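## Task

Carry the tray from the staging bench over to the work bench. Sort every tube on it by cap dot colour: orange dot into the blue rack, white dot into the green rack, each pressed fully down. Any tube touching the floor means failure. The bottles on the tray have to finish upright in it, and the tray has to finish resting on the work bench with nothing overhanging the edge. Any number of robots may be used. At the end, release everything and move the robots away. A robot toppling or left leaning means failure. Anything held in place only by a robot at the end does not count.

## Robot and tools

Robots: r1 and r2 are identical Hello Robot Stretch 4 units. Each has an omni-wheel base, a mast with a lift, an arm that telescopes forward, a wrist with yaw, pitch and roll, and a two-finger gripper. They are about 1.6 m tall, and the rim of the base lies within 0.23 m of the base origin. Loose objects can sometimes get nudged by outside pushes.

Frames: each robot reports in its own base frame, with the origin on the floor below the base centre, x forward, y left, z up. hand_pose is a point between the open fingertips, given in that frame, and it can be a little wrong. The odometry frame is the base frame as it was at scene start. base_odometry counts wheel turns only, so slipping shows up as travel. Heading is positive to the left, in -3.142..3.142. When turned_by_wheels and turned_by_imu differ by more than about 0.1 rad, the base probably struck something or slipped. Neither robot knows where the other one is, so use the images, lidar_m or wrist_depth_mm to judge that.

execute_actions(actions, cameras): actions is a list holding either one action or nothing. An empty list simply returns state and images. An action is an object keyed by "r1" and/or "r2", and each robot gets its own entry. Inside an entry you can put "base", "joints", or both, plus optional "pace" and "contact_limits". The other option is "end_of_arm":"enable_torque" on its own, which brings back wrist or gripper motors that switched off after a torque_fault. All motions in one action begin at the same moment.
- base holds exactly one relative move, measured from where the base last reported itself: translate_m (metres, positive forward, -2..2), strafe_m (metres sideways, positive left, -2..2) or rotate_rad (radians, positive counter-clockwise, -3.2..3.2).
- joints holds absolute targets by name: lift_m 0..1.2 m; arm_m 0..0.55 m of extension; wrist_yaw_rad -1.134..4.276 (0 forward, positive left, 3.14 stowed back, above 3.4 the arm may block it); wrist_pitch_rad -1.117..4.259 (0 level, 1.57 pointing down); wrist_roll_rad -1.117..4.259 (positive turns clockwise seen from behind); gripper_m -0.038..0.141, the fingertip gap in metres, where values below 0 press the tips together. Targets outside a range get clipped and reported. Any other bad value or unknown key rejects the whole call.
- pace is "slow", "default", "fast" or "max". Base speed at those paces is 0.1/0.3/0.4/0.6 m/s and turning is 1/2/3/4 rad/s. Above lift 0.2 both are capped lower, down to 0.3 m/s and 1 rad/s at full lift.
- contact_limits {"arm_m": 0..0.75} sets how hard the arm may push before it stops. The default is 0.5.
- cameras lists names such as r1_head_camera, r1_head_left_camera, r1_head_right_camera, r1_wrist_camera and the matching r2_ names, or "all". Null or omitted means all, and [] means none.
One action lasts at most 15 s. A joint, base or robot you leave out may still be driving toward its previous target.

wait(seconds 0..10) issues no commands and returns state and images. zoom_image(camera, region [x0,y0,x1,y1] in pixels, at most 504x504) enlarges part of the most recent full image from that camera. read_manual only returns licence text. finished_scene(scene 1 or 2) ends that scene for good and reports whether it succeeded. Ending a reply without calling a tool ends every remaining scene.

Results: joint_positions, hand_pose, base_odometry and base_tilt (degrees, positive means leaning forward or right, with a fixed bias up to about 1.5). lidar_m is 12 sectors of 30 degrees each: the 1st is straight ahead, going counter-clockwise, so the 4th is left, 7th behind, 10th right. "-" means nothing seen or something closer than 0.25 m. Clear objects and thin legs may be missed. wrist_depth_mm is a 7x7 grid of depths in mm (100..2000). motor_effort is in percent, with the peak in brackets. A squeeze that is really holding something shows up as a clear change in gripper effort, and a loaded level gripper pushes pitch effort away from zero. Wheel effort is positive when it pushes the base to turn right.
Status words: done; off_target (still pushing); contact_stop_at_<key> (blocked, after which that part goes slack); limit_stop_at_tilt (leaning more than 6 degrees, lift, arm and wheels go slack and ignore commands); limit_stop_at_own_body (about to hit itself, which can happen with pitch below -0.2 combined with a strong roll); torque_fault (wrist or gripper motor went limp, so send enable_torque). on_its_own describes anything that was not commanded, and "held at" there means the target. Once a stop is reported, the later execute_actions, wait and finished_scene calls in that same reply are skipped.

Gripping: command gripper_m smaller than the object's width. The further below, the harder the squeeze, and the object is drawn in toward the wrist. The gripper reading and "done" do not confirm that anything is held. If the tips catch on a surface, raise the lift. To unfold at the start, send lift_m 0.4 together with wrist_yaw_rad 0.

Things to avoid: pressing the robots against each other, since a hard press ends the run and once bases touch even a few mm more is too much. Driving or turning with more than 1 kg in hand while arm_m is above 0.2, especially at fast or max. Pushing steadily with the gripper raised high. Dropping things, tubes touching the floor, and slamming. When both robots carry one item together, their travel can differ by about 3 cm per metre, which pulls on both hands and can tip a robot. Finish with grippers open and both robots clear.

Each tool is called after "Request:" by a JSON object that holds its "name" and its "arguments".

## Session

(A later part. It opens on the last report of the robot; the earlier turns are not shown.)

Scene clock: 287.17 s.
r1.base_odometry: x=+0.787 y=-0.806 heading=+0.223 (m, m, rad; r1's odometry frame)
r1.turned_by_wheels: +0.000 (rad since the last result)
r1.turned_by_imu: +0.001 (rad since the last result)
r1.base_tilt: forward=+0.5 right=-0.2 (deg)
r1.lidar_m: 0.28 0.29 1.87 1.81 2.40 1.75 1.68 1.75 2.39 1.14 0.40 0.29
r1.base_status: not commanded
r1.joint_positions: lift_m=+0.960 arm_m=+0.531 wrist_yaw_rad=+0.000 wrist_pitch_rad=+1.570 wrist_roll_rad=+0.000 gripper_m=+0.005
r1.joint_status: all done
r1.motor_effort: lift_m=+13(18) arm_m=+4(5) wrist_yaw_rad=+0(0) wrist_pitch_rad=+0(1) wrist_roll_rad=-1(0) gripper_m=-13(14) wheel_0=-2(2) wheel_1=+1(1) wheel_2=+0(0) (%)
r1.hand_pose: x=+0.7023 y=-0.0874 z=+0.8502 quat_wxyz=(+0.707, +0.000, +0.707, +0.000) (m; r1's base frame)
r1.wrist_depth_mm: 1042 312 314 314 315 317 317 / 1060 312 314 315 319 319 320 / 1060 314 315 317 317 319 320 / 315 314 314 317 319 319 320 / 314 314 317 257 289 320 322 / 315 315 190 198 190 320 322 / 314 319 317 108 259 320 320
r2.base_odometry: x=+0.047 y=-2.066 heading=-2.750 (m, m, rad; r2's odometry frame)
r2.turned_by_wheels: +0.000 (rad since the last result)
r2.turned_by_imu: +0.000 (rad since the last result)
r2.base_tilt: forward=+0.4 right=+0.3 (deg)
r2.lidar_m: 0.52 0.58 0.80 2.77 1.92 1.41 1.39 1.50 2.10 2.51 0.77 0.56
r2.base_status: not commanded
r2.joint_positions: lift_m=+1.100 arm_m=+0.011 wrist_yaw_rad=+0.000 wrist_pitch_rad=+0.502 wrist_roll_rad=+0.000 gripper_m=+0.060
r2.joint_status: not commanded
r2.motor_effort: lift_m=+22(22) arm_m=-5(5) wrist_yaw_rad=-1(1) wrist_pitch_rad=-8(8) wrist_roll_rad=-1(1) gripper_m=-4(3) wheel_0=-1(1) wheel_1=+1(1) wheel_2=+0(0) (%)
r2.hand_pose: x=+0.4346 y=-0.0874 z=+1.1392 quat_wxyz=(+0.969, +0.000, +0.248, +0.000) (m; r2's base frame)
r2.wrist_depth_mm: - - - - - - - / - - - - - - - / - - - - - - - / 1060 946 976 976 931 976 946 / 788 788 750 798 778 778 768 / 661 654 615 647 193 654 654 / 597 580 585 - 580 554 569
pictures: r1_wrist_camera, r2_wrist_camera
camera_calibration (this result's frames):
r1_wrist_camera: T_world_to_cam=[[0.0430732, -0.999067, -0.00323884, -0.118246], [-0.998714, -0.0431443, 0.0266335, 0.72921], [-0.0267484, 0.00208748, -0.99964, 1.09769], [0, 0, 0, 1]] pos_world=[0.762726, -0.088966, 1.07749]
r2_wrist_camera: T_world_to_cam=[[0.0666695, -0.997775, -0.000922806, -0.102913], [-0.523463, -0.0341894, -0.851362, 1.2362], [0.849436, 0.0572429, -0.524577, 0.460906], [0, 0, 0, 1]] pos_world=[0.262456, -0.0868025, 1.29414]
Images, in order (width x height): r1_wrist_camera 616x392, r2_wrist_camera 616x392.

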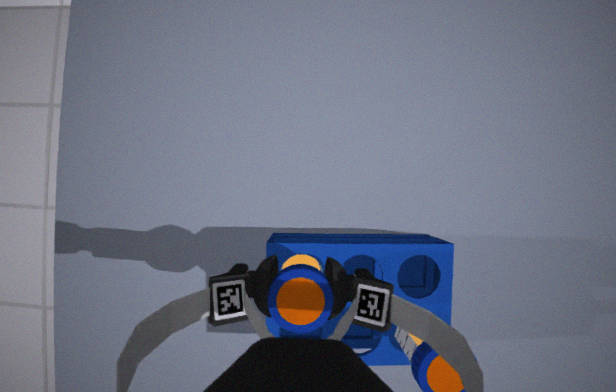

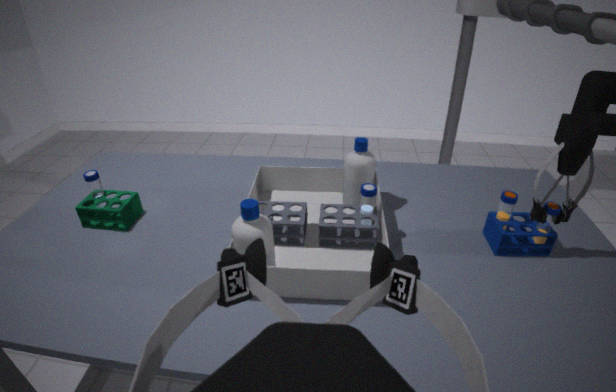

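Request:
{"name": "execute_actions", "arguments": {"actions": [{"r1":{"joints":{"gripper_m":0.06,"lift_m":0.955}}}], "cameras": []}}

Request:
{"name": "execute_actions", "arguments": {"actions": [{"r1":{"joints":{"lift_m":1.06,"arm_m":0.5}}}], "cameras": []}}

Request:
{"name": "execute_actions", "arguments": {"actions": [{"r1":{"base":{"strafe_m":-0.388}}}], "cameras": []}}

Request:
{"name": "execute_actions", "arguments": {"actions": [{"r1":{"joints":{"lift_m":1.015}}}], "cameras": ["r1_wrist_camera","r2_wrist_camera"]}}

Scene clock: 299.47 s.
r1.base_odometry: x=+0.787 y=-0.806 heading=+0.223 (m, m, rad; r1's odometry frame)
r1.turned_by_wheels: +0.000 (rad since the last result)
r1.turned_by_imu: +0.002 (rad since the last result)
r1.base_tilt: forward=+0.5 right=-0.3 (deg)
r1.lidar_m: 0.28 0.29 1.88 1.81 2.44 1.76 1.67 1.74 2.40 1.14 0.41 0.28
r1.base_status: not commanded
r1.joint_positions: lift_m=+0.955 arm_m=+0.531 wrist_yaw_rad=+0.000 wrist_pitch_rad=+1.570 wrist_roll_rad=+0.000 gripper_m=+0.060
r1.joint_status: all done
r1.motor_effort: lift_m=+16(17) arm_m=+5(5) wrist_yaw_rad=+1(0) wrist_pitch_rad=-1(1) wrist_roll_rad=-1(0) gripper_m=-2(12) wheel_0=-2(2) wheel_1=+1(1) wheel_2=+0(0) (%)
r1.hand_pose: x=+0.7023 y=-0.0874 z=+0.8449 quat_wxyz=(+0.707, +0.000, +0.707, +0.000) (m; r1's base frame)
r1.wrist_depth_mm: 1042 306 304 307 310 310 309 / 1025 306 307 309 309 312 312 / 306 306 306 307 309 309 312 / 306 307 307 309 310 310 314 / 306 309 309 250 282 310 312 / 309 307 216 189 197 312 314 / 309 309 309 109 253 312 314
r2.base_odometry: x=+0.047 y=-2.066 heading=-2.750 (m, m, rad; r2's odometry frame)
r2.turned_by_wheels: +0.000 (rad since the last result)
r2.turned_by_imu: -0.001 (rad since the last result)
r2.base_tilt: forward=+0.4 right=+0.3 (deg)
r2.lidar_m: 0.52 0.57 0.82 2.78 1.96 1.42 1.38 1.48 2.15 2.50 0.74 0.56
r2.base_status: not commanded
r2.joint_positions: lift_m=+1.100 arm_m=+0.011 wrist_yaw_rad=+0.000 wrist_pitch_rad=+0.502 wrist_roll_rad=+0.000 gripper_m=+0.060
r2.joint_status: not commanded
r2.motor_effort: lift_m=+22(22) arm_m=-5(5) wrist_yaw_rad=+0(2) wrist_pitch_rad=-8(7) wrist_roll_rad=-1(2) gripper_m=-2(2) wheel_0=-1(1) wheel_1=+1(1) wheel_2=+0(0) (%)
r2.hand_pose: x=+0.4346 y=-0.0874 z=+1.1392 quat_wxyz=(+0.969, +0.000, +0.248, +0.000) (m; r2's base frame)
r2.wrist_depth_mm: - - - - - - - / - - - - - - - / - - - - - - - / 1060 931 991 976 931 960 904 / 798 798 741 798 778 778 778 / 668 661 621 640 193 654 647 / 585 574 585 - 585 559 559
pictures: none
No camera images: the call's "cameras" was empty. Leave "cameras" out to get every camera's image.

Scene clock: 300.93 s.
r1.base_odometry: x=+0.787 y=-0.806 heading=+0.223 (m, m, rad; r1's odometry frame)
r1.turned_by_wheels: +0.000 (rad since the last result)
r1.turned_by_imu: +0.001 (rad since the last result)
r1.base_tilt: forward=+0.7 right=-0.2 (deg)
r1.lidar_m: 0.26 0.29 1.87 1.80 2.39 1.74 1.69 1.76 2.38 1.13 0.40 0.28
r1.base_status: not commanded
r1.joint_positions: lift_m=+1.060 arm_m=+0.501 wrist_yaw_rad=+0.000 wrist_pitch_rad=+1.570 wrist_roll_rad=+0.000 gripper_m=+0.060
r1.joint_status: all done
r1.motor_effort: lift_m=+21(21) arm_m=-5(5) wrist_yaw_rad=+0(0) wrist_pitch_rad=-1(1) wrist_roll_rad=+0(1) gripper_m=-3(4) wheel_0=-2(2) wheel_1=+0(1) wheel_2=+0(0) (%)
r1.hand_pose: x=+0.6719 y=-0.0874 z=+0.9496 quat_wxyz=(+0.707, +0.000, +0.707, +0.000) (m; r1's base frame)
r1.wrist_depth_mm: 1138 410 407 410 415 413 415 / 1138 410 410 413 413 415 415 / 1160 410 413 413 415 418 418 / 1138 410 410 407 415 418 415 / 1160 407 413 353 353 415 421 / 1160 413 216 413 198 415 418 / 1160 410 415 108 418 421 421
r2.base_odometry: x=+0.047 y=-2.066 heading=-2.750 (m, m, rad; r2's odometry frame)
r2.turned_by_wheels: +0.000 (rad since the last result)
r2.turned_by_imu: +0.000 (rad since the last result)
r2.base_tilt: forward=+0.4 right=+0.3 (deg)
r2.lidar_m: 0.53 0.57 0.82 2.77 1.93 1.42 1.38 1.51 2.09 2.50 0.75 0.56
r2.base_status: not commanded
r2.joint_positions: lift_m=+1.100 arm_m=+0.011 wrist_yaw_rad=+0.000 wrist_pitch_rad=+0.502 wrist_roll_rad=+0.000 gripper_m=+0.060
r2.joint_status: not commanded
r2.motor_effort: lift_m=+22(22) arm_m=-5(5) wrist_yaw_rad=-1(1) wrist_pitch_rad=-8(9) wrist_roll_rad=-2(1) gripper_m=-2(3) wheel_0=-1(1) wheel_1=+1(1) wheel_2=+0(0) (%)
r2.hand_pose: x=+0.4346 y=-0.0874 z=+1.1392 quat_wxyz=(+0.969, +0.000, +0.248, +0.000) (m; r2's base frame)
r2.wrist_depth_mm: - - - - - - - / - - - - - - - / - - - - - - - / 1042 960 1008 960 946 976 991 / 778 798 750 798 788 768 768 / 654 668 621 647 193 647 647 / 591 585 591 - 585 554 574
pictures: none
No camera images: the call's "cameras" was empty. Leave "cameras" out to get every camera's image.

Scene clock: 303.53 s.
r1.base_odometry: x=+0.873 y=-1.185 heading=+0.223 (m, m, rad; r1's odometry frame)
r1.turned_by_wheels: +0.000 (rad since the last result)
r1.turned_by_imu: +0.000 (rad since the last result)
r1.base_tilt: forward=+0.6 right=-0.2 (deg)
r1.lidar_m: 0.27 0.29 0.40 2.19 2.41 1.76 1.67 1.76 2.39 3.00 0.41 0.28
r1.base_status: done
r1.joint_positions: lift_m=+1.060 arm_m=+0.501 wrist_yaw_rad=+0.000 wrist_pitch_rad=+1.570 wrist_roll_rad=+0.000 gripper_m=+0.060
r1.joint_status: not commanded
r1.motor_effort: lift_m=+20(20) arm_m=-4(5) wrist_yaw_rad=+0(0) wrist_pitch_rad=+0(1) wrist_roll_rad=-1(1) gripper_m=-5(2) wheel_0=+4(14) wheel_1=-3(11) wheel_2=+0(2) (%)
r1.hand_pose: x=+0.6719 y=-0.0874 z=+0.9496 quat_wxyz=(+0.707, +0.000, +0.707, +0.000) (m; r1's base frame)
r1.wrist_depth_mm: 407 407 410 392 384 397 413 / 407 407 410 407 410 399 289 / 404 407 410 410 413 415 387 / 407 410 415 407 407 410 379 / 410 410 413 351 355 359 355 / 413 413 215 413 197 415 392 / 413 413 413 108 415 413 394
r2.base_odometry: x=+0.047 y=-2.066 heading=-2.750 (m, m, rad; r2's odometry frame)
r2.turned_by_wheels: +0.000 (rad since the last result)
r2.turned_by_imu: +0.000 (rad since the last result)
r2.base_tilt: forward=+0.4 right=+0.3 (deg)
r2.lidar_m: 0.53 0.58 0.84 2.76 1.91 1.42 1.38 1.51 2.09 2.53 0.76 0.58
r2.base_status: not commanded
r2.joint_positions: lift_m=+1.100 arm_m=+0.011 wrist_yaw_rad=+0.000 wrist_pitch_rad=+0.502 wrist_roll_rad=+0.000 gripper_m=+0.060
r2.joint_status: not commanded
r2.motor_effort: lift_m=+22(22) arm_m=-5(4) wrist_yaw_rad=+0(1) wrist_pitch_rad=-8(9) wrist_roll_rad=-2(1) gripper_m=-3(4) wheel_0=-1(1) wheel_1=+1(1) wheel_2=+0(0) (%)
r2.hand_pose: x=+0.4346 y=-0.0874 z=+1.1392 quat_wxyz=(+0.969, +0.000, +0.248, +0.000) (m; r2's base frame)
r2.wrist_depth_mm: - - - - 585 - - / - - - - 1397 - - / - - - - - - - / 1042 960 991 991 931 976 1025 / 809 778 750 798 778 778 778 / 661 661 627 647 193 654 647 / 591 580 585 - 591 554 564
pictures: none
No camera images: the call's "cameras" was empty. Leave "cameras" out to get every camera's image.

Scene clock: 304.60 s.
r1.base_odometry: x=+0.873 y=-1.185 heading=+0.223 (m, m, rad; r1's odometry frame)
r1.turned_by_wheels: +0.000 (rad since the last result)
r1.turned_by_imu: +0.000 (rad since the last result)
r1.base_tilt: forward=+0.6 right=-0.4 (deg)
r1.lidar_m: 0.27 0.28 0.40 2.20 2.40 1.74 1.68 1.76 2.39 3.00 0.43 0.29
r1.base_status: not commanded
r1.joint_positions: lift_m=+1.015 arm_m=+0.501 wrist_yaw_rad=+0.000 wrist_pitch_rad=+1.570 wrist_roll_rad=+0.000 gripper_m=+0.060
r1.joint_status: all done
r1.motor_effort: lift_m=+16(22) arm_m=-4(5) wrist_yaw_rad=-1(2) wrist_pitch_rad=-1(1) wrist_roll_rad=+0(1) gripper_m=-3(1) wheel_0=+4(4) wheel_1=-3(3) wheel_2=+0(0) (%)
r1.hand_pose: x=+0.6719 y=-0.0874 z=+0.9049 quat_wxyz=(+0.707, +0.000, +0.707, +0.000) (m; r1's base frame)
r1.wrist_depth_mm: 362 364 366 338 343 330 307 / 362 364 366 366 366 366 289 / 364 366 364 364 368 368 368 / 364 366 368 362 359 366 357 / 366 366 368 306 309 334 312 / 368 368 215 343 198 370 373 / 370 370 370 108 368 373 370
r2.base_odometry: x=+0.047 y=-2.066 heading=-2.750 (m, m, rad; r2's odometry frame)
r2.turned_by_wheels: +0.000 (rad since the last result)
r2.turned_by_imu: +0.000 (rad since the last result)
r2.base_tilt: forward=+0.4 right=+0.3 (deg)
r2.lidar_m: 0.54 0.58 0.80 2.75 1.93 1.43 1.38 1.48 2.11 2.49 0.79 0.55
r2.base_status: not commanded
r2.joint_positions: lift_m=+1.100 arm_m=+0.011 wrist_yaw_rad=+0.000 wrist_pitch_rad=+0.502 wrist_roll_rad=+0.000 gripper_m=+0.060
r2.joint_status: not commanded
r2.motor_effort: lift_m=+22(22) arm_m=-5(5) wrist_yaw_rad=+2(1) wrist_pitch_rad=-8(8) wrist_roll_rad=-2(1) gripper_m=-4(4) wheel_0=-1(1) wheel_1=+1(1) wheel_2=+0(0) (%)
r2.hand_pose: x=+0.4346 y=-0.0874 z=+1.1392 quat_wxyz=(+0.969, +0.000, +0.248, +0.000) (m; r2's base frame)
r2.wrist_depth_mm: - - - - 603 - - / - - - - 1430 - - / - - - - - - - / 1025 946 991 976 946 976 1025 / 798 798 732 788 788 778 768 / 654 668 621 647 193 654 647 / 597 585 597 - 585 559 564
pictures: r1_wrist_camera, r2_wrist_camera
camera_calibration (this result's frames):
r1_wrist_camera: T_world_to_cam=[[0.0430929, -0.999066, -0.00323452, -0.116776], [-0.998716, -0.0431637, 0.0265334, 0.697465], [-0.0266482, 0.00208697, -0.999643, 1.15153], [0, 0, 0, 1]] pos_world=[0.732288, -0.0889648, 1.13223]
r2_wrist_camera: T_world_to_cam=[[0.0666695, -0.997775, -0.000922772, -0.102913], [-0.523463, -0.0341895, -0.851362, 1.2362], [0.849436, 0.0572429, -0.524577, 0.460906], [0, 0, 0, 1]] pos_world=[0.262456, -0.0868025, 1.29414]
Images, in order (width x height): r1_wrist_camera 616x392, r2_wrist_camera 616x392.

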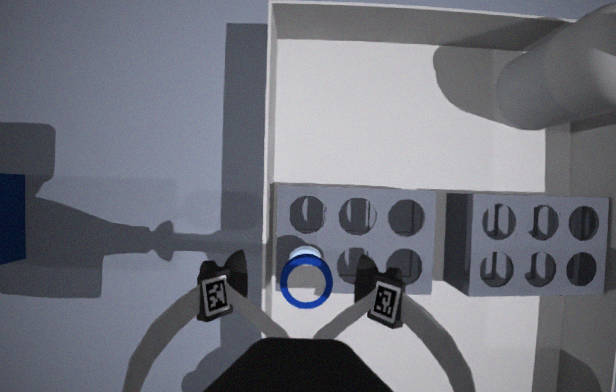

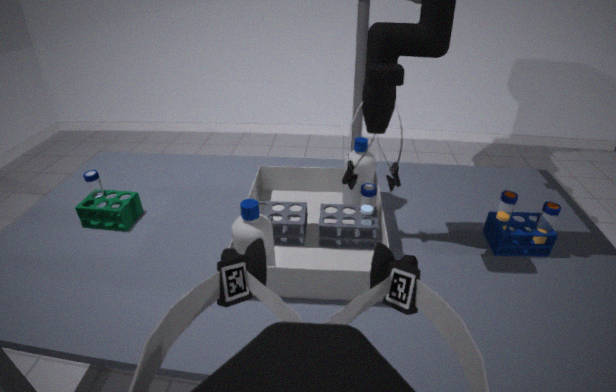

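Request:
{"name": "execute_actions", "arguments": {"actions": [{"r1":{"joints":{"lift_m":0.975},"base":{"strafe_m":-0.005}}}], "cameras": []}}

Request:
{"name": "execute_actions", "arguments": {"actions": [{"r1":{"joints":{"gripper_m":0.005}}}], "cameras": []}}

Request:
{"name": "execute_actions", "arguments": {"actions": [{"r1":{"joints":{"lift_m":1.15}}}], "cameras": []}}

Request:
{"name": "execute_actions", "arguments": {"actions": [{"r1":{"base":{"strafe_m":-0.59},"joints":{"arm_m":0.46}}}], "cameras": ["r1_wrist_camera"]}}

Scene clock: 314.87 s.
r1.base_odometry: x=+0.874 y=-1.190 heading=+0.223 (m, m, rad; r1's odometry frame)
r1.turned_by_wheels: +0.000 (rad since the last result)
r1.turned_by_imu: +0.001 (rad since the last result)
r1.base_tilt: forward=+0.6 right=-0.4 (deg)
r1.lidar_m: 0.27 0.29 0.39 2.21 2.40 1.76 1.67 1.73 2.38 2.99 0.42 0.31
r1.base_status: done
r1.joint_positions: lift_m=+0.975 arm_m=+0.501 wrist_yaw_rad=+0.000 wrist_pitch_rad=+1.570 wrist_roll_rad=+0.000 gripper_m=+0.060
r1.joint_status: all done
r1.motor_effort: lift_m=+16(17) arm_m=-4(5) wrist_yaw_rad=+0(0) wrist_pitch_rad=-1(0) wrist_roll_rad=-1(1) gripper_m=-5(2) wheel_0=-1(10) wheel_1=+0(9) wheel_2=+0(0) (%)
r1.hand_pose: x=+0.6719 y=-0.0874 z=+0.8649 quat_wxyz=(+0.707, +0.000, +0.707, +0.000) (m; r1's base frame)
r1.wrist_depth_mm: 324 324 327 324 325 325 289 / 324 325 325 325 327 329 283 / 325 327 327 327 327 329 329 / 325 327 329 322 322 324 325 / 325 327 329 267 270 298 272 / 329 329 215 206 198 329 301 / 327 330 330 108 330 330 332
r2.base_odometry: x=+0.047 y=-2.066 heading=-2.750 (m, m, rad; r2's odometry frame)
r2.turned_by_wheels: +0.000 (rad since the last result)
r2.turned_by_imu: -0.001 (rad since the last result)
r2.base_tilt: forward=+0.4 right=+0.3 (deg)
r2.lidar_m: 0.52 0.57 0.82 2.75 1.95 1.42 1.40 1.51 2.12 2.51 0.77 0.56
r2.base_status: not commanded
r2.joint_positions: lift_m=+1.100 arm_m=+0.011 wrist_yaw_rad=+0.000 wrist_pitch_rad=+0.502 wrist_roll_rad=+0.000 gripper_m=+0.060
r2.joint_status: not commanded
r2.motor_effort: lift_m=+22(22) arm_m=-5(5) wrist_yaw_rad=+0(3) wrist_pitch_rad=-8(9) wrist_roll_rad=-1(2) gripper_m=-4(3) wheel_0=-1(1) wheel_1=+1(1) wheel_2=+0(0) (%)
r2.hand_pose: x=+0.4346 y=-0.0874 z=+1.1392 quat_wxyz=(+0.969, +0.000, +0.248, +0.000) (m; r2's base frame)
r2.wrist_depth_mm: - - - - 1281 - - / - - - - 640 - - / - - - - - - - / 1042 946 991 976 946 991 1042 / 798 788 741 788 798 768 768 / 647 661 627 647 193 654 654 / 591 585 585 - 574 554 574
pictures: none
No camera images: the call's "cameras" was empty. Leave "cameras" out to get every camera's image.

Scene clock: 316.20 s.
r1.base_odometry: x=+0.874 y=-1.190 heading=+0.223 (m, m, rad; r1's odometry frame)
r1.turned_by_wheels: +0.000 (rad since the last result)
r1.turned_by_imu: +0.000 (rad since the last result)
r1.base_tilt: forward=+0.5 right=-0.2 (deg)
r1.lidar_m: 0.26 0.29 0.40 2.17 2.41 1.75 1.66 1.74 2.40 2.99 0.41 0.29
r1.base_status: not commanded
r1.joint_positions: lift_m=+0.975 arm_m=+0.501 wrist_yaw_rad=+0.000 wrist_pitch_rad=+1.570 wrist_roll_rad=+0.000 gripper_m=+0.005
r1.joint_status: all done
r1.motor_effort: lift_m=+16(16) arm_m=-4(4) wrist_yaw_rad=+0(1) wrist_pitch_rad=-1(1) wrist_roll_rad=-1(0) gripper_m=-15(16) wheel_0=-1(1) wheel_1=+0(0) wheel_2=+0(0) (%)
r1.hand_pose: x=+0.6719 y=-0.0874 z=+0.8649 quat_wxyz=(+0.707, +0.000, +0.707, +0.000) (m; r1's base frame)
r1.wrist_depth_mm: 324 324 325 325 325 325 289 / 324 325 325 327 327 327 283 / 325 327 325 327 329 329 329 / 327 329 329 322 322 322 330 / 327 327 329 267 268 298 272 / 327 329 190 197 190 330 301 / 327 329 329 108 330 334 332
r2.base_odometry: x=+0.047 y=-2.066 heading=-2.750 (m, m, rad; r2's odometry frame)
r2.turned_by_wheels: +0.000 (rad since the last result)
r2.turned_by_imu: +0.000 (rad since the last result)
r2.base_tilt: forward=+0.4 right=+0.3 (deg)
r2.lidar_m: 0.53 0.56 0.81 2.75 1.96 1.43 1.38 1.50 2.10 2.49 0.75 0.56
r2.base_status: not commanded
r2.joint_positions: lift_m=+1.100 arm_m=+0.011 wrist_yaw_rad=+0.000 wrist_pitch_rad=+0.502 wrist_roll_rad=+0.000 gripper_m=+0.060
r2.joint_status: not commanded
r2.motor_effort: lift_m=+22(22) arm_m=-5(5) wrist_yaw_rad=+2(0) wrist_pitch_rad=-8(8) wrist_roll_rad=-2(1) gripper_m=-3(3) wheel_0=-1(1) wheel_1=+1(1) wheel_2=+0(0) (%)
r2.hand_pose: x=+0.4346 y=-0.0874 z=+1.1392 quat_wxyz=(+0.969, +0.000, +0.248, +0.000) (m; r2's base frame)
r2.wrist_depth_mm: - - - - 1255 - - / - - - - 634 - - / - - - - - - - / 1078 946 1008 960 931 991 1008 / 798 798 741 788 798 778 759 / 654 668 615 647 193 661 654 / 597 574 585 - 585 564 574
pictures: none
No camera images: the call's "cameras" was empty. Leave "cameras" out to get every camera's image.

Scene clock: 318.00 s.
r1.base_odometry: x=+0.874 y=-1.190 heading=+0.223 (m, m, rad; r1's odometry frame)
r1.turned_by_wheels: +0.000 (rad since the last result)
r1.turned_by_imu: +0.001 (rad since the last result)
r1.base_tilt: forward=+0.6 right=-0.2 (deg)
r1.lidar_m: 0.26 0.30 0.39 2.19 2.42 1.73 1.67 1.74 2.37 3.00 0.41 0.30
r1.base_status: not commanded
r1.joint_positions: lift_m=+1.150 arm_m=+0.501 wrist_yaw_rad=+0.000 wrist_pitch_rad=+1.570 wrist_roll_rad=+0.000 gripper_m=+0.005
r1.joint_status: all done
r1.motor_effort: lift_m=+20(25) arm_m=-4(4) wrist_yaw_rad=+0(2) wrist_pitch_rad=+0(0) wrist_roll_rad=-1(2) gripper_m=-14(15) wheel_0=-1(1) wheel_1=+0(0) wheel_2=+0(0) (%)
r1.hand_pose: x=+0.6719 y=-0.0874 z=+1.0395 quat_wxyz=(+0.707, +0.000, +0.707, +0.000) (m; r1's base frame)
r1.wrist_depth_mm: 492 492 496 496 504 504 504 / 488 496 500 500 500 410 359 / 496 500 496 500 500 484 508 / 449 496 504 496 500 473 504 / 496 500 500 439 477 449 512 / 500 500 193 198 190 504 508 / 496 504 504 108 508 462 512
r2.base_odometry: x=+0.047 y=-2.066 heading=-2.750 (m, m, rad; r2's odometry frame)
r2.turned_by_wheels: +0.000 (rad since the last result)
r2.turned_by_imu: +0.000 (rad since the last result)
r2.base_tilt: forward=+0.4 right=+0.3 (deg)
r2.lidar_m: 0.54 0.57 0.80 2.76 1.95 1.42 1.38 1.49 2.11 2.50 0.76 0.57
r2.base_status: not commanded
r2.joint_positions: lift_m=+1.100 arm_m=+0.011 wrist_yaw_rad=+0.000 wrist_pitch_rad=+0.502 wrist_roll_rad=+0.000 gripper_m=+0.060
r2.joint_status: not commanded
r2.motor_effort: lift_m=+22(22) arm_m=-5(5) wrist_yaw_rad=+0(1) wrist_pitch_rad=-9(8) wrist_roll_rad=-1(2) gripper_m=-2(4) wheel_0=-1(1) wheel_1=+1(1) wheel_2=+0(0) (%)
r2.hand_pose: x=+0.4346 y=-0.0874 z=+1.1392 quat_wxyz=(+0.969, +0.000, +0.248, +0.000) (m; r2's base frame)
r2.wrist_depth_mm: - - - - 1281 - - / - - - - - - - / - - - - - - - / 1060 946 976 976 931 991 1025 / 788 788 741 778 788 768 759 / 661 661 621 654 194 640 654 / 591 585 585 - 580 559 564
pictures: none
No camera images: the call's "cameras" was empty. Leave "cameras" out to get every camera's image.

Scene clock: 321.30 s.
r1.base_odometry: x=+1.004 y=-1.765 heading=+0.223 (m, m, rad; r1's odometry frame)
r1.turned_by_wheels: +0.000 (rad since the last result)
r1.turned_by_imu: -0.001 (rad since the last result)
r1.base_tilt: forward=+0.6 right=-0.2 (deg)
r1.lidar_m: 0.26 0.29 0.40 1.11 2.44 1.74 1.66 1.74 2.40 2.42 0.41 0.27
r1.base_status: done
r1.joint_positions: lift_m=+1.150 arm_m=+0.461 wrist_yaw_rad=+0.000 wrist_pitch_rad=+1.570 wrist_roll_rad=+0.000 gripper_m=+0.005
r1.joint_status: all done
r1.motor_effort: lift_m=+20(20) arm_m=-4(5) wrist_yaw_rad=-1(1) wrist_pitch_rad=-1(1) wrist_roll_rad=-1(1) gripper_m=-15(14) wheel_0=+3(14) wheel_1=-2(11) wheel_2=+0(0) (%)
r1.hand_pose: x=+0.6319 y=-0.0874 z=+1.0396 quat_wxyz=(+0.707, +0.000, +0.707, +0.000) (m; r1's base frame)
r1.wrist_depth_mm: 469 492 496 500 504 504 1229 / 466 496 500 500 504 504 1229 / 466 492 504 504 500 504 1255 / 469 500 496 500 504 504 1255 / 469 500 504 445 508 508 1281 / 500 500 193 197 190 517 1255 / 500 496 496 108 508 512 1255
r2.base_odometry: x=+0.047 y=-2.066 heading=-2.750 (m, m, rad; r2's odometry frame)
r2.turned_by_wheels: +0.000 (rad since the last result)
r2.turned_by_imu: -0.001 (rad since the last result)
r2.base_tilt: forward=+0.4 right=+0.3 (deg)
r2.lidar_m: 0.53 0.59 0.82 2.77 1.94 1.44 1.38 1.51 2.13 2.47 0.76 0.56
r2.base_status: not commanded
r2.joint_positions: lift_m=+1.100 arm_m=+0.011 wrist_yaw_rad=+0.000 wrist_pitch_rad=+0.502 wrist_roll_rad=+0.000 gripper_m=+0.060
r2.joint_status: not commanded
r2.motor_effort: lift_m=+22(22) arm_m=-5(5) wrist_yaw_rad=-1(1) wrist_pitch_rad=-8(8) wrist_roll_rad=-1(2) gripper_m=-3(3) wheel_0=-1(1) wheel_1=+1(1) wheel_2=+0(0) (%)
r2.hand_pose: x=+0.4346 y=-0.0874 z=+1.1392 quat_wxyz=(+0.969, +0.000, +0.248, +0.000) (m; r2's base frame)
r2.wrist_depth_mm: - - - - - - - / - - - - - - - / - - - - - - - / 1060 946 991 946 931 991 1042 / 798 809 750 788 778 778 768 / 661 668 621 640 193 661 654 / 597 574 585 - 580 559 569
pictures: r1_wrist_camera
camera_calibration (this result's frames):
r1_wrist_camera: T_world_to_cam=[[0.0430515, -0.999068, -0.00323433, -0.114591], [-0.998718, -0.0431223, 0.026529, 0.653951], [-0.0266437, 0.00208807, -0.999643, 1.28506], [0, 0, 0, 1]] pos_world=[0.692284, -0.0889673, 1.26688]
Images, in order (width x height): r1_wrist_camera 616x392.

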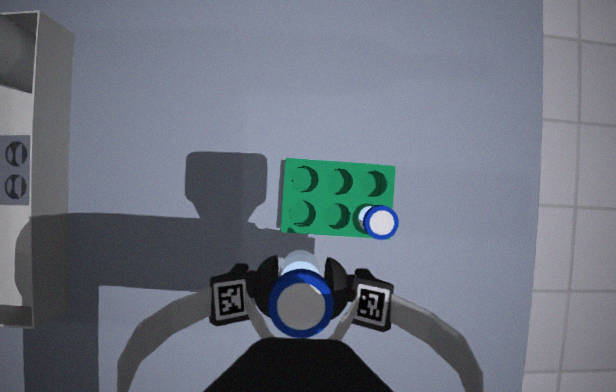

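Request:
{"name": "execute_actions", "arguments": {"actions": [{"r1":{"base":{"strafe_m":0.004},"joints":{"arm_m":0.497,"lift_m":1.05}}}], "cameras": ["r1_wrist_camera"]}}

Scene clock: 328.27 s.
r1.base_odometry: x=+1.003 y=-1.761 heading=+0.223 (m, m, rad; r1's odometry frame)
r1.turned_by_wheels: +0.000 (rad since the last result)
r1.turned_by_imu: +0.002 (rad since the last result)
r1.base_tilt: forward=+0.7 right=-0.2 (deg)
r1.lidar_m: 0.27 0.29 0.42 1.10 2.39 1.75 1.67 1.74 2.38 2.42 0.42 0.28
r1.base_status: done
r1.joint_positions: lift_m=+1.050 arm_m=+0.496 wrist_yaw_rad=+0.000 wrist_pitch_rad=+1.570 wrist_roll_rad=+0.000 gripper_m=+0.005
r1.joint_status: all done
r1.motor_effort: lift_m=+16(20) arm_m=+4(5) wrist_yaw_rad=+0(1) wrist_pitch_rad=+0(0) wrist_roll_rad=-1(1) gripper_m=-12(12) wheel_0=+2(6) wheel_1=-2(11) wheel_2=+0(1) (%)
r1.hand_pose: x=+0.6673 y=-0.0874 z=+0.9399 quat_wxyz=(+0.707, +0.000, +0.707, +0.000) (m; r1's base frame)
r1.wrist_depth_mm: 397 399 399 399 402 404 407 / 399 399 399 402 402 404 404 / 397 399 402 402 404 404 407 / 399 402 399 404 402 407 410 / 397 402 402 345 347 407 410 / 402 404 191 198 190 407 413 / 399 402 402 109 407 410 410
r2.base_odometry: x=+0.047 y=-2.066 heading=-2.750 (m, m, rad; r2's odometry frame)
r2.turned_by_wheels: +0.000 (rad since the last result)
r2.turned_by_imu: -0.001 (rad since the last result)
r2.base_tilt: forward=+0.4 right=+0.3 (deg)
r2.lidar_m: 0.54 0.55 0.83 2.77 1.95 1.43 1.38 1.50 2.10 2.49 0.76 0.53
r2.base_status: not commanded
r2.joint_positions: lift_m=+1.100 arm_m=+0.011 wrist_yaw_rad=+0.000 wrist_pitch_rad=+0.502 wrist_roll_rad=+0.000 gripper_m=+0.060
r2.joint_status: not commanded
r2.motor_effort: lift_m=+22(22) arm_m=-5(5) wrist_yaw_rad=+1(0) wrist_pitch_rad=-8(9) wrist_roll_rad=-2(1) gripper_m=-4(4) wheel_0=-1(1) wheel_1=+1(1) wheel_2=+0(0) (%)
r2.hand_pose: x=+0.4346 y=-0.0874 z=+1.1392 quat_wxyz=(+0.969, +0.000, +0.248, +0.000) (m; r2's base frame)
r2.wrist_depth_mm: 647 - - - - - - / - - - - - - - / - - - - - - - / 1025 904 991 976 946 991 1025 / 788 798 741 798 788 778 778 / 661 661 621 654 193 661 640 / 591 580 585 - 580 554 564
pictures: r1_wrist_camera
camera_calibration (this result's frames):
r1_wrist_camera: T_world_to_cam=[[0.0431282, -0.999064, -0.00323431, -0.116491], [-0.998714, -0.043199, 0.0265285, 0.692006], [-0.0266434, 0.00208602, -0.999643, 1.18638], [0, 0, 0, 1]] pos_world=[0.727749, -0.0889627, 1.16722]
Images, in order (width x height): r1_wrist_camera 616x392.

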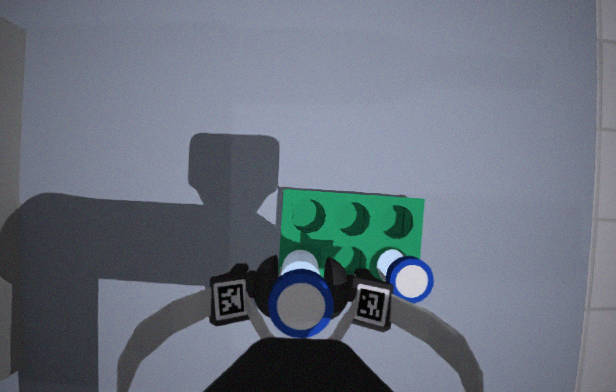

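Request:
{"name": "execute_actions", "arguments": {"actions": [{"r1":{"base":{"strafe_m":-0.005},"joints":{"arm_m":0.501,"lift_m":1.04}}}], "cameras": ["r1_wrist_camera"]}}

Request:
{"name": "execute_actions", "arguments": {"actions": [{"r1":{"joints":{"lift_m":0.958},"pace":"slow"}}], "cameras": ["r1_wrist_camera","r2_wrist_camera"]}}

Scene clock: 334.87 s.
r1.base_odometry: x=+1.004 y=-1.766 heading=+0.223 (m, m, rad; r1's odometry frame)
r1.turned_by_wheels: +0.000 (rad since the last result)
r1.turned_by_imu: +0.001 (rad since the last result)
r1.base_tilt: forward=+0.6 right=-0.2 (deg)
r1.lidar_m: 0.25 0.29 0.42 1.13 2.41 1.78 1.67 1.75 2.41 2.41 0.43 0.28
r1.base_status: done
r1.joint_positions: lift_m=+1.040 arm_m=+0.500 wrist_yaw_rad=+0.000 wrist_pitch_rad=+1.570 wrist_roll_rad=+0.000 gripper_m=+0.005
r1.joint_status: all done
r1.motor_effort: lift_m=+16(16) arm_m=+5(4) wrist_yaw_rad=-1(0) wrist_pitch_rad=+0(1) wrist_roll_rad=+0(1) gripper_m=-14(13) wheel_0=-2(15) wheel_1=+2(9) wheel_2=+0(1) (%)
r1.hand_pose: x=+0.6713 y=-0.0874 z=+0.9299 quat_wxyz=(+0.707, +0.000, +0.707, +0.000) (m; r1's base frame)
r1.wrist_depth_mm: 384 389 392 389 392 394 394 / 389 387 392 392 394 397 397 / 389 392 392 394 394 397 397 / 387 392 394 392 397 394 402 / 389 392 392 336 345 397 397 / 389 392 193 197 190 399 402 / 394 392 397 108 399 399 399
r2.base_odometry: x=+0.047 y=-2.066 heading=-2.750 (m, m, rad; r2's odometry frame)
r2.turned_by_wheels: +0.000 (rad since the last result)
r2.turned_by_imu: -0.001 (rad since the last result)
r2.base_tilt: forward=+0.4 right=+0.3 (deg)
r2.lidar_m: 0.52 0.57 0.83 2.77 1.96 1.43 1.38 1.48 2.13 2.49 0.77 0.56
r2.base_status: not commanded
r2.joint_positions: lift_m=+1.100 arm_m=+0.011 wrist_yaw_rad=+0.000 wrist_pitch_rad=+0.502 wrist_roll_rad=+0.000 gripper_m=+0.060
r2.joint_status: not commanded
r2.motor_effort: lift_m=+22(22) arm_m=-5(5) wrist_yaw_rad=+0(0) wrist_pitch_rad=-8(8) wrist_roll_rad=-2(1) gripper_m=-3(5) wheel_0=-1(1) wheel_1=+1(1) wheel_2=+0(0) (%)
r2.hand_pose: x=+0.4346 y=-0.0874 z=+1.1392 quat_wxyz=(+0.969, +0.000, +0.248, +0.000) (m; r2's base frame)
r2.wrist_depth_mm: - - - - - - - / - - - - - - - / - - - - - - - / 1060 917 976 960 946 991 1042 / 788 798 732 798 788 788 768 / 661 654 627 640 192 661 647 / 585 580 580 - 580 554 574
pictures: r1_wrist_camera
camera_calibration (this result's frames):
r1_wrist_camera: T_world_to_cam=[[0.0430984, -0.999066, -0.00323436, -0.116675], [-0.998715, -0.0431692, 0.0265297, 0.696244], [-0.0266445, 0.00208682, -0.999643, 1.17647], [0, 0, 0, 1]] pos_world=[0.731725, -0.0889645, 1.1572]
Images, in order (width x height): r1_wrist_camera 616x392.

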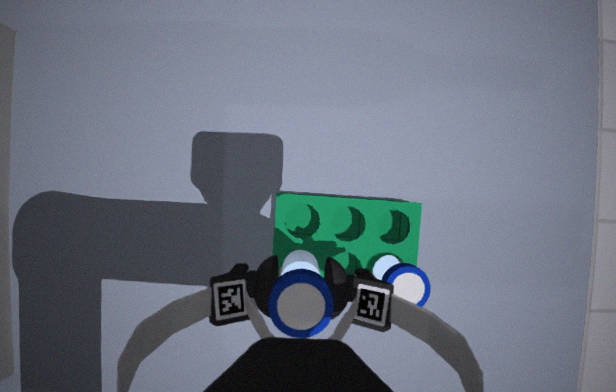

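Scene clock: 336.43 s.
r1.base_odometry: x=+1.004 y=-1.766 heading=+0.223 (m, m, rad; r1's odometry frame)
r1.turned_by_wheels: +0.000 (rad since the last result)
r1.turned_by_imu: +0.001 (rad since the last result)
r1.base_tilt: forward=+0.6 right=-0.2 (deg)
r1.lidar_m: 0.27 0.29 0.40 1.12 2.44 1.75 1.68 1.75 2.39 2.40 0.43 0.30
r1.base_status: not commanded
r1.joint_positions: lift_m=+0.959 arm_m=+0.500 wrist_yaw_rad=+0.000 wrist_pitch_rad=+1.570 wrist_roll_rad=+0.000 gripper_m=+0.005
r1.joint_status: all done
r1.motor_effort: lift_m=+12(15) arm_m=+5(4) wrist_yaw_rad=-1(1) wrist_pitch_rad=-1(1) wrist_roll_rad=+0(1) gripper_m=-10(13) wheel_0=-2(2) wheel_1=+2(2) wheel_2=+0(0) (%)
r1.hand_pose: x=+0.6713 y=-0.0874 z=+0.8483 quat_wxyz=(+0.707, +0.000, +0.707, +0.000) (m; r1's base frame)
r1.wrist_depth_mm: 310 310 314 314 314 317 317 / 310 314 314 315 315 315 319 / 310 312 314 314 317 319 320 / 310 314 314 309 315 317 320 / 314 314 315 256 268 317 319 / 312 314 190 196 190 317 320 / 314 315 317 108 317 320 320
r2.base_odometry: x=+0.047 y=-2.066 heading=-2.750 (m, m, rad; r2's odometry frame)
r2.turned_by_wheels: +0.000 (rad since the last result)
r2.turned_by_imu: +0.000 (rad since the last result)
r2.base_tilt: forward=+0.4 right=+0.3 (deg)
r2.lidar_m: 0.54 0.59 0.81 2.76 1.94 1.43 1.39 1.48 2.13 2.49 0.78 0.56
r2.base_status: not commanded
r2.joint_positions: lift_m=+1.100 arm_m=+0.011 wrist_yaw_rad=+0.000 wrist_pitch_rad=+0.502 wrist_roll_rad=+0.000 gripper_m=+0.060
r2.joint_status: not commanded
r2.motor_effort: lift_m=+22(22) arm_m=-5(5) wrist_yaw_rad=+3(1) wrist_pitch_rad=-8(8) wrist_roll_rad=-2(1) gripper_m=-3(3) wheel_0=-1(1) wheel_1=+1(1) wheel_2=+0(0) (%)
r2.hand_pose: x=+0.4346 y=-0.0874 z=+1.1392 quat_wxyz=(+0.969, +0.000, +0.248, +0.000) (m; r2's base frame)
r2.wrist_depth_mm: - 778 - - - - - / - - - - - - - / - - - - - - - / 1042 917 991 976 931 976 1025 / 809 798 741 798 778 778 759 / 654 661 621 640 193 661 647 / 591 574 585 - 580 554 569
pictures: r1_wrist_camera, r2_wrist_camera
camera_calibration (this result's frames):
r1_wrist_camera: T_world_to_cam=[[0.043098, -0.999066, -0.00324022, -0.116932], [-0.998712, -0.0431692, 0.0266658, 0.698258], [-0.0267807, 0.00208681, -0.999639, 1.095], [0, 0, 0, 1]] pos_world=[0.731723, -0.0889645, 1.07561]
r2_wrist_camera: T_world_to_cam=[[0.0666694, -0.997775, -0.000922853, -0.102913], [-0.523463, -0.0341893, -0.851362, 1.2362], [0.849436, 0.0572429, -0.524577, 0.460906], [0, 0, 0, 1]] pos_world=[0.262456, -0.0868025, 1.29414]
Images, in order (width x height): r1_wrist_camera 616x392, r2_wrist_camera 616x392.

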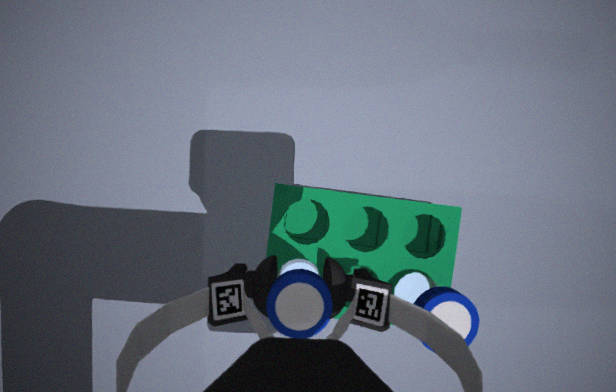

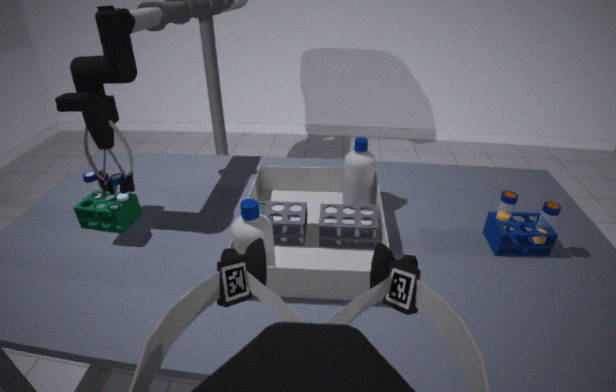

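Request:
{"name": "execute_actions", "arguments": {"actions": [{"r1":{"joints":{"gripper_m":0.055}}}], "cameras": []}}

Request:
{"name": "execute_actions", "arguments": {"actions": [{"r1":{"joints":{"lift_m":1.08}}}], "cameras": []}}

Request:
{"name": "execute_actions", "arguments": {"actions": [{"r1":{"joints":{"arm_m":0.01},"base":{"translate_m":-0.3}},"r2":{"base":{"translate_m":-0.2}}}], "cameras": ["r2_wrist_camera","r1_head_camera"]}}

Scene clock: 343.07 s.
r1.base_odometry: x=+1.004 y=-1.766 heading=+0.223 (m, m, rad; r1's odometry frame)
r1.turned_by_wheels: +0.000 (rad since the last result)
r1.turned_by_imu: +0.001 (rad since the last result)
r1.base_tilt: forward=+0.5 right=-0.3 (deg)
r1.lidar_m: 0.27 0.28 0.42 1.14 2.42 1.76 1.68 1.74 2.37 2.41 0.43 0.32
r1.base_status: not commanded
r1.joint_positions: lift_m=+0.958 arm_m=+0.500 wrist_yaw_rad=+0.000 wrist_pitch_rad=+1.570 wrist_roll_rad=+0.000 gripper_m=+0.055
r1.joint_status: all done
r1.motor_effort: lift_m=+16(16) arm_m=+4(4) wrist_yaw_rad=+0(0) wrist_pitch_rad=-1(1) wrist_roll_rad=-1(0) gripper_m=-3(14) wheel_0=-2(2) wheel_1=+2(2) wheel_2=+0(0) (%)
r1.hand_pose: x=+0.6713 y=-0.0874 z=+0.8479 quat_wxyz=(+0.707, +0.000, +0.707, +0.000) (m; r1's base frame)
r1.wrist_depth_mm: 304 307 309 309 312 312 312 / 307 309 310 309 310 314 312 / 309 309 310 310 312 314 314 / 309 310 312 307 314 315 317 / 309 310 312 253 254 314 315 / 310 310 195 192 196 315 317 / 312 312 314 108 315 319 320
r2.base_odometry: x=+0.047 y=-2.066 heading=-2.750 (m, m, rad; r2's odometry frame)
r2.turned_by_wheels: +0.000 (rad since the last result)
r2.turned_by_imu: -0.001 (rad since the last result)
r2.base_tilt: forward=+0.4 right=+0.3 (deg)
r2.lidar_m: 0.52 0.58 0.81 2.75 1.91 1.42 1.39 1.49 2.13 2.50 0.78 0.54
r2.base_status: not commanded
r2.joint_positions: lift_m=+1.100 arm_m=+0.011 wrist_yaw_rad=+0.000 wrist_pitch_rad=+0.502 wrist_roll_rad=+0.000 gripper_m=+0.060
r2.joint_status: not commanded
r2.motor_effort: lift_m=+22(22) arm_m=-5(5) wrist_yaw_rad=+1(1) wrist_pitch_rad=-8(8) wrist_roll_rad=-1(1) gripper_m=-1(3) wheel_0=-1(1) wheel_1=+1(1) wheel_2=+0(0) (%)
r2.hand_pose: x=+0.4346 y=-0.0874 z=+1.1392 quat_wxyz=(+0.969, +0.000, +0.248, +0.000) (m; r2's base frame)
r2.wrist_depth_mm: - 788 - - - - - / - - - - - - - / - - - - - - - / 1078 904 991 976 960 991 1042 / 809 798 741 788 778 778 778 / 661 668 615 647 193 654 640 / 591 585 585 - 574 559 569
pictures: none
No camera images: the call's "cameras" was empty. Leave "cameras" out to get every camera's image.

Scene clock: 344.63 s.
r1.base_odometry: x=+1.004 y=-1.766 heading=+0.223 (m, m, rad; r1's odometry frame)
r1.turned_by_wheels: +0.000 (rad since the last result)
r1.turned_by_imu: +0.001 (rad since the last result)
r1.base_tilt: forward=+0.6 right=-0.3 (deg)
r1.lidar_m: 0.27 0.30 0.40 1.12 2.39 1.75 1.67 1.73 2.40 2.40 0.41 0.28
r1.base_status: not commanded
r1.joint_positions: lift_m=+1.080 arm_m=+0.500 wrist_yaw_rad=+0.000 wrist_pitch_rad=+1.570 wrist_roll_rad=+0.000 gripper_m=+0.055
r1.joint_status: all done
r1.motor_effort: lift_m=+21(21) arm_m=+4(5) wrist_yaw_rad=+0(0) wrist_pitch_rad=-1(1) wrist_roll_rad=+0(0) gripper_m=-2(1) wheel_0=-2(2) wheel_1=+2(2) wheel_2=+0(0) (%)
r1.hand_pose: x=+0.6713 y=-0.0874 z=+0.9695 quat_wxyz=(+0.707, +0.000, +0.707, +0.000) (m; r1's base frame)
r1.wrist_depth_mm: 427 427 427 433 433 436 436 / 427 427 433 430 433 433 433 / 427 430 430 436 436 436 436 / 427 430 430 430 436 436 433 / 430 430 433 375 377 439 439 / 427 430 196 433 202 436 436 / 430 433 433 108 436 442 439
r2.base_odometry: x=+0.047 y=-2.066 heading=-2.750 (m, m, rad; r2's odometry frame)
r2.turned_by_wheels: +0.000 (rad since the last result)
r2.turned_by_imu: +0.000 (rad since the last result)
r2.base_tilt: forward=+0.4 right=+0.3 (deg)
r2.lidar_m: 0.53 0.53 0.81 2.77 1.98 1.43 1.37 1.48 2.10 2.51 0.77 0.56
r2.base_status: not commanded
r2.joint_positions: lift_m=+1.100 arm_m=+0.011 wrist_yaw_rad=+0.000 wrist_pitch_rad=+0.502 wrist_roll_rad=+0.000 gripper_m=+0.060
r2.joint_status: not commanded
r2.motor_effort: lift_m=+22(22) arm_m=-5(5) wrist_yaw_rad=+2(1) wrist_pitch_rad=-8(8) wrist_roll_rad=-2(1) gripper_m=-3(1) wheel_0=-1(1) wheel_1=+1(1) wheel_2=+0(0) (%)
r2.hand_pose: x=+0.4346 y=-0.0874 z=+1.1392 quat_wxyz=(+0.969, +0.000, +0.248, +0.000) (m; r2's base frame)
r2.wrist_depth_mm: 654 - - - - - - / - - - - - - - / - - - - - - - / 1042 946 991 991 960 991 1042 / 798 809 741 788 788 778 768 / 661 668 627 647 193 661 640 / 591 580 580 - 580 559 569
pictures: none
No camera images: the call's "cameras" was empty. Leave "cameras" out to get every camera's image.

Scene clock: 347.13 s.
r1.base_odometry: x=+0.712 y=-1.832 heading=+0.222 (m, m, rad; r1's odometry frame)
r1.turned_by_wheels: -0.001 (rad since the last result)
r1.turned_by_imu: +0.000 (rad since the last result)
r1.base_tilt: forward=+0.6 right=-0.3 (deg)
r1.lidar_m: 0.55 0.60 0.86 2.84 1.98 1.42 1.38 1.44 1.97 2.40 2.51 0.60
r1.base_status: done
r1.joint_positions: lift_m=+1.080 arm_m=+0.011 wrist_yaw_rad=+0.000 wrist_pitch_rad=+1.570 wrist_roll_rad=+0.000 gripper_m=+0.055
r1.joint_status: all done
r1.motor_effort: lift_m=+20(21) arm_m=-4(5) wrist_yaw_rad=+1(0) wrist_pitch_rad=-1(1) wrist_roll_rad=+0(0) gripper_m=-2(4) wheel_0=-5(12) wheel_1=-4(6) wheel_2=+1(11) (%)
r1.hand_pose: x=+0.1818 y=-0.0874 z=+0.9696 quat_wxyz=(+0.707, +0.000, +0.707, +0.000) (m; r1's base frame)
r1.wrist_depth_mm: 1160 1160 1160 1182 1182 1160 1182 / 1160 1182 1160 1182 1182 1182 1182 / 1138 1160 1182 1182 1182 1205 1205 / 1182 1160 1205 1160 1205 1205 1205 / 1160 1182 976 960 1182 1205 1182 / 1160 1160 195 976 202 1182 1205 / 1160 1160 1182 108 1205 1205 1205
r2.base_odometry: x=+0.232 y=-1.989 heading=-2.750 (m, m, rad; r2's odometry frame)
r2.turned_by_wheels: +0.000 (rad since the last result)
r2.turned_by_imu: -0.002 (rad since the last result)
r2.base_tilt: forward=+0.4 right=+0.3 (deg)
r2.lidar_m: 0.74 0.77 2.86 2.76 1.70 1.23 1.17 1.25 1.82 2.70 1.07 0.77
r2.base_status: done
r2.joint_positions: lift_m=+1.100 arm_m=+0.011 wrist_yaw_rad=+0.000 wrist_pitch_rad=+0.502 wrist_roll_rad=+0.000 gripper_m=+0.060
r2.joint_status: not commanded
r2.motor_effort: lift_m=+22(22) arm_m=-5(5) wrist_yaw_rad=-1(1) wrist_pitch_rad=-8(8) wrist_roll_rad=-2(1) gripper_m=-4(4) wheel_0=-3(6) wheel_1=-1(4) wheel_2=+0(9) (%)
r2.hand_pose: x=+0.4346 y=-0.0874 z=+1.1392 quat_wxyz=(+0.969, +0.000, +0.248, +0.000) (m; r2's base frame)
r2.wrist_depth_mm: - - - - - - - / - - - - - - - / - 1366 1308 1160 1308 - - / 991 991 1008 854 976 946 1025 / 831 798 759 798 798 788 788 / 1464 1576 741 715 193 707 723 / 1078 1366 1430 - 1430 1366 1138
pictures: r1_head_camera, r2_wrist_camera
camera_calibration (this result's frames):
r2_wrist_camera: T_world_to_cam=[[0.0666695, -0.997775, -0.000922895, -0.102912], [-0.523463, -0.0341894, -0.851362, 1.23619], [0.849436, 0.057243, -0.524578, 0.46092], [0, 0, 0, 1]] pos_world=[0.26244, -0.0868025, 1.29414]
Images, in order (width x height): r1_head_camera 420x560, r2_wrist_camera 616x392.

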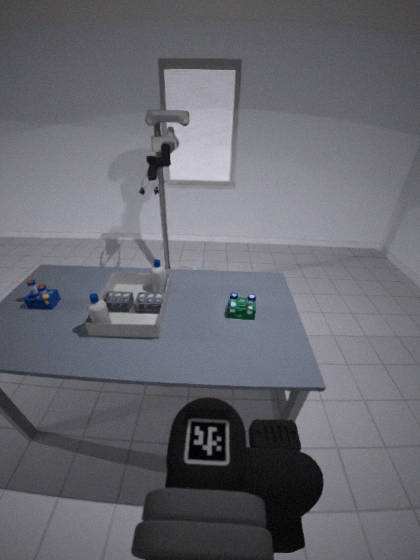

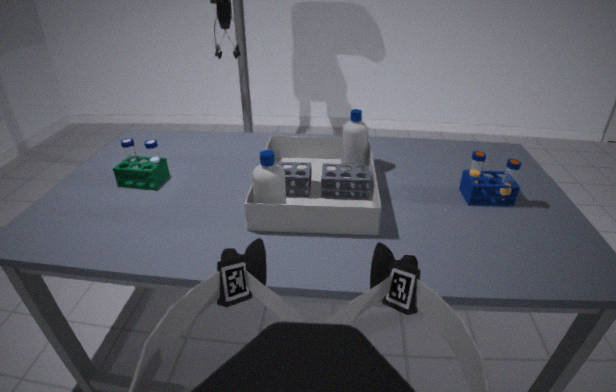

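Request:
{"name": "finished_scene", "arguments": {"scene": 2}}

The scene is finished: the task was done.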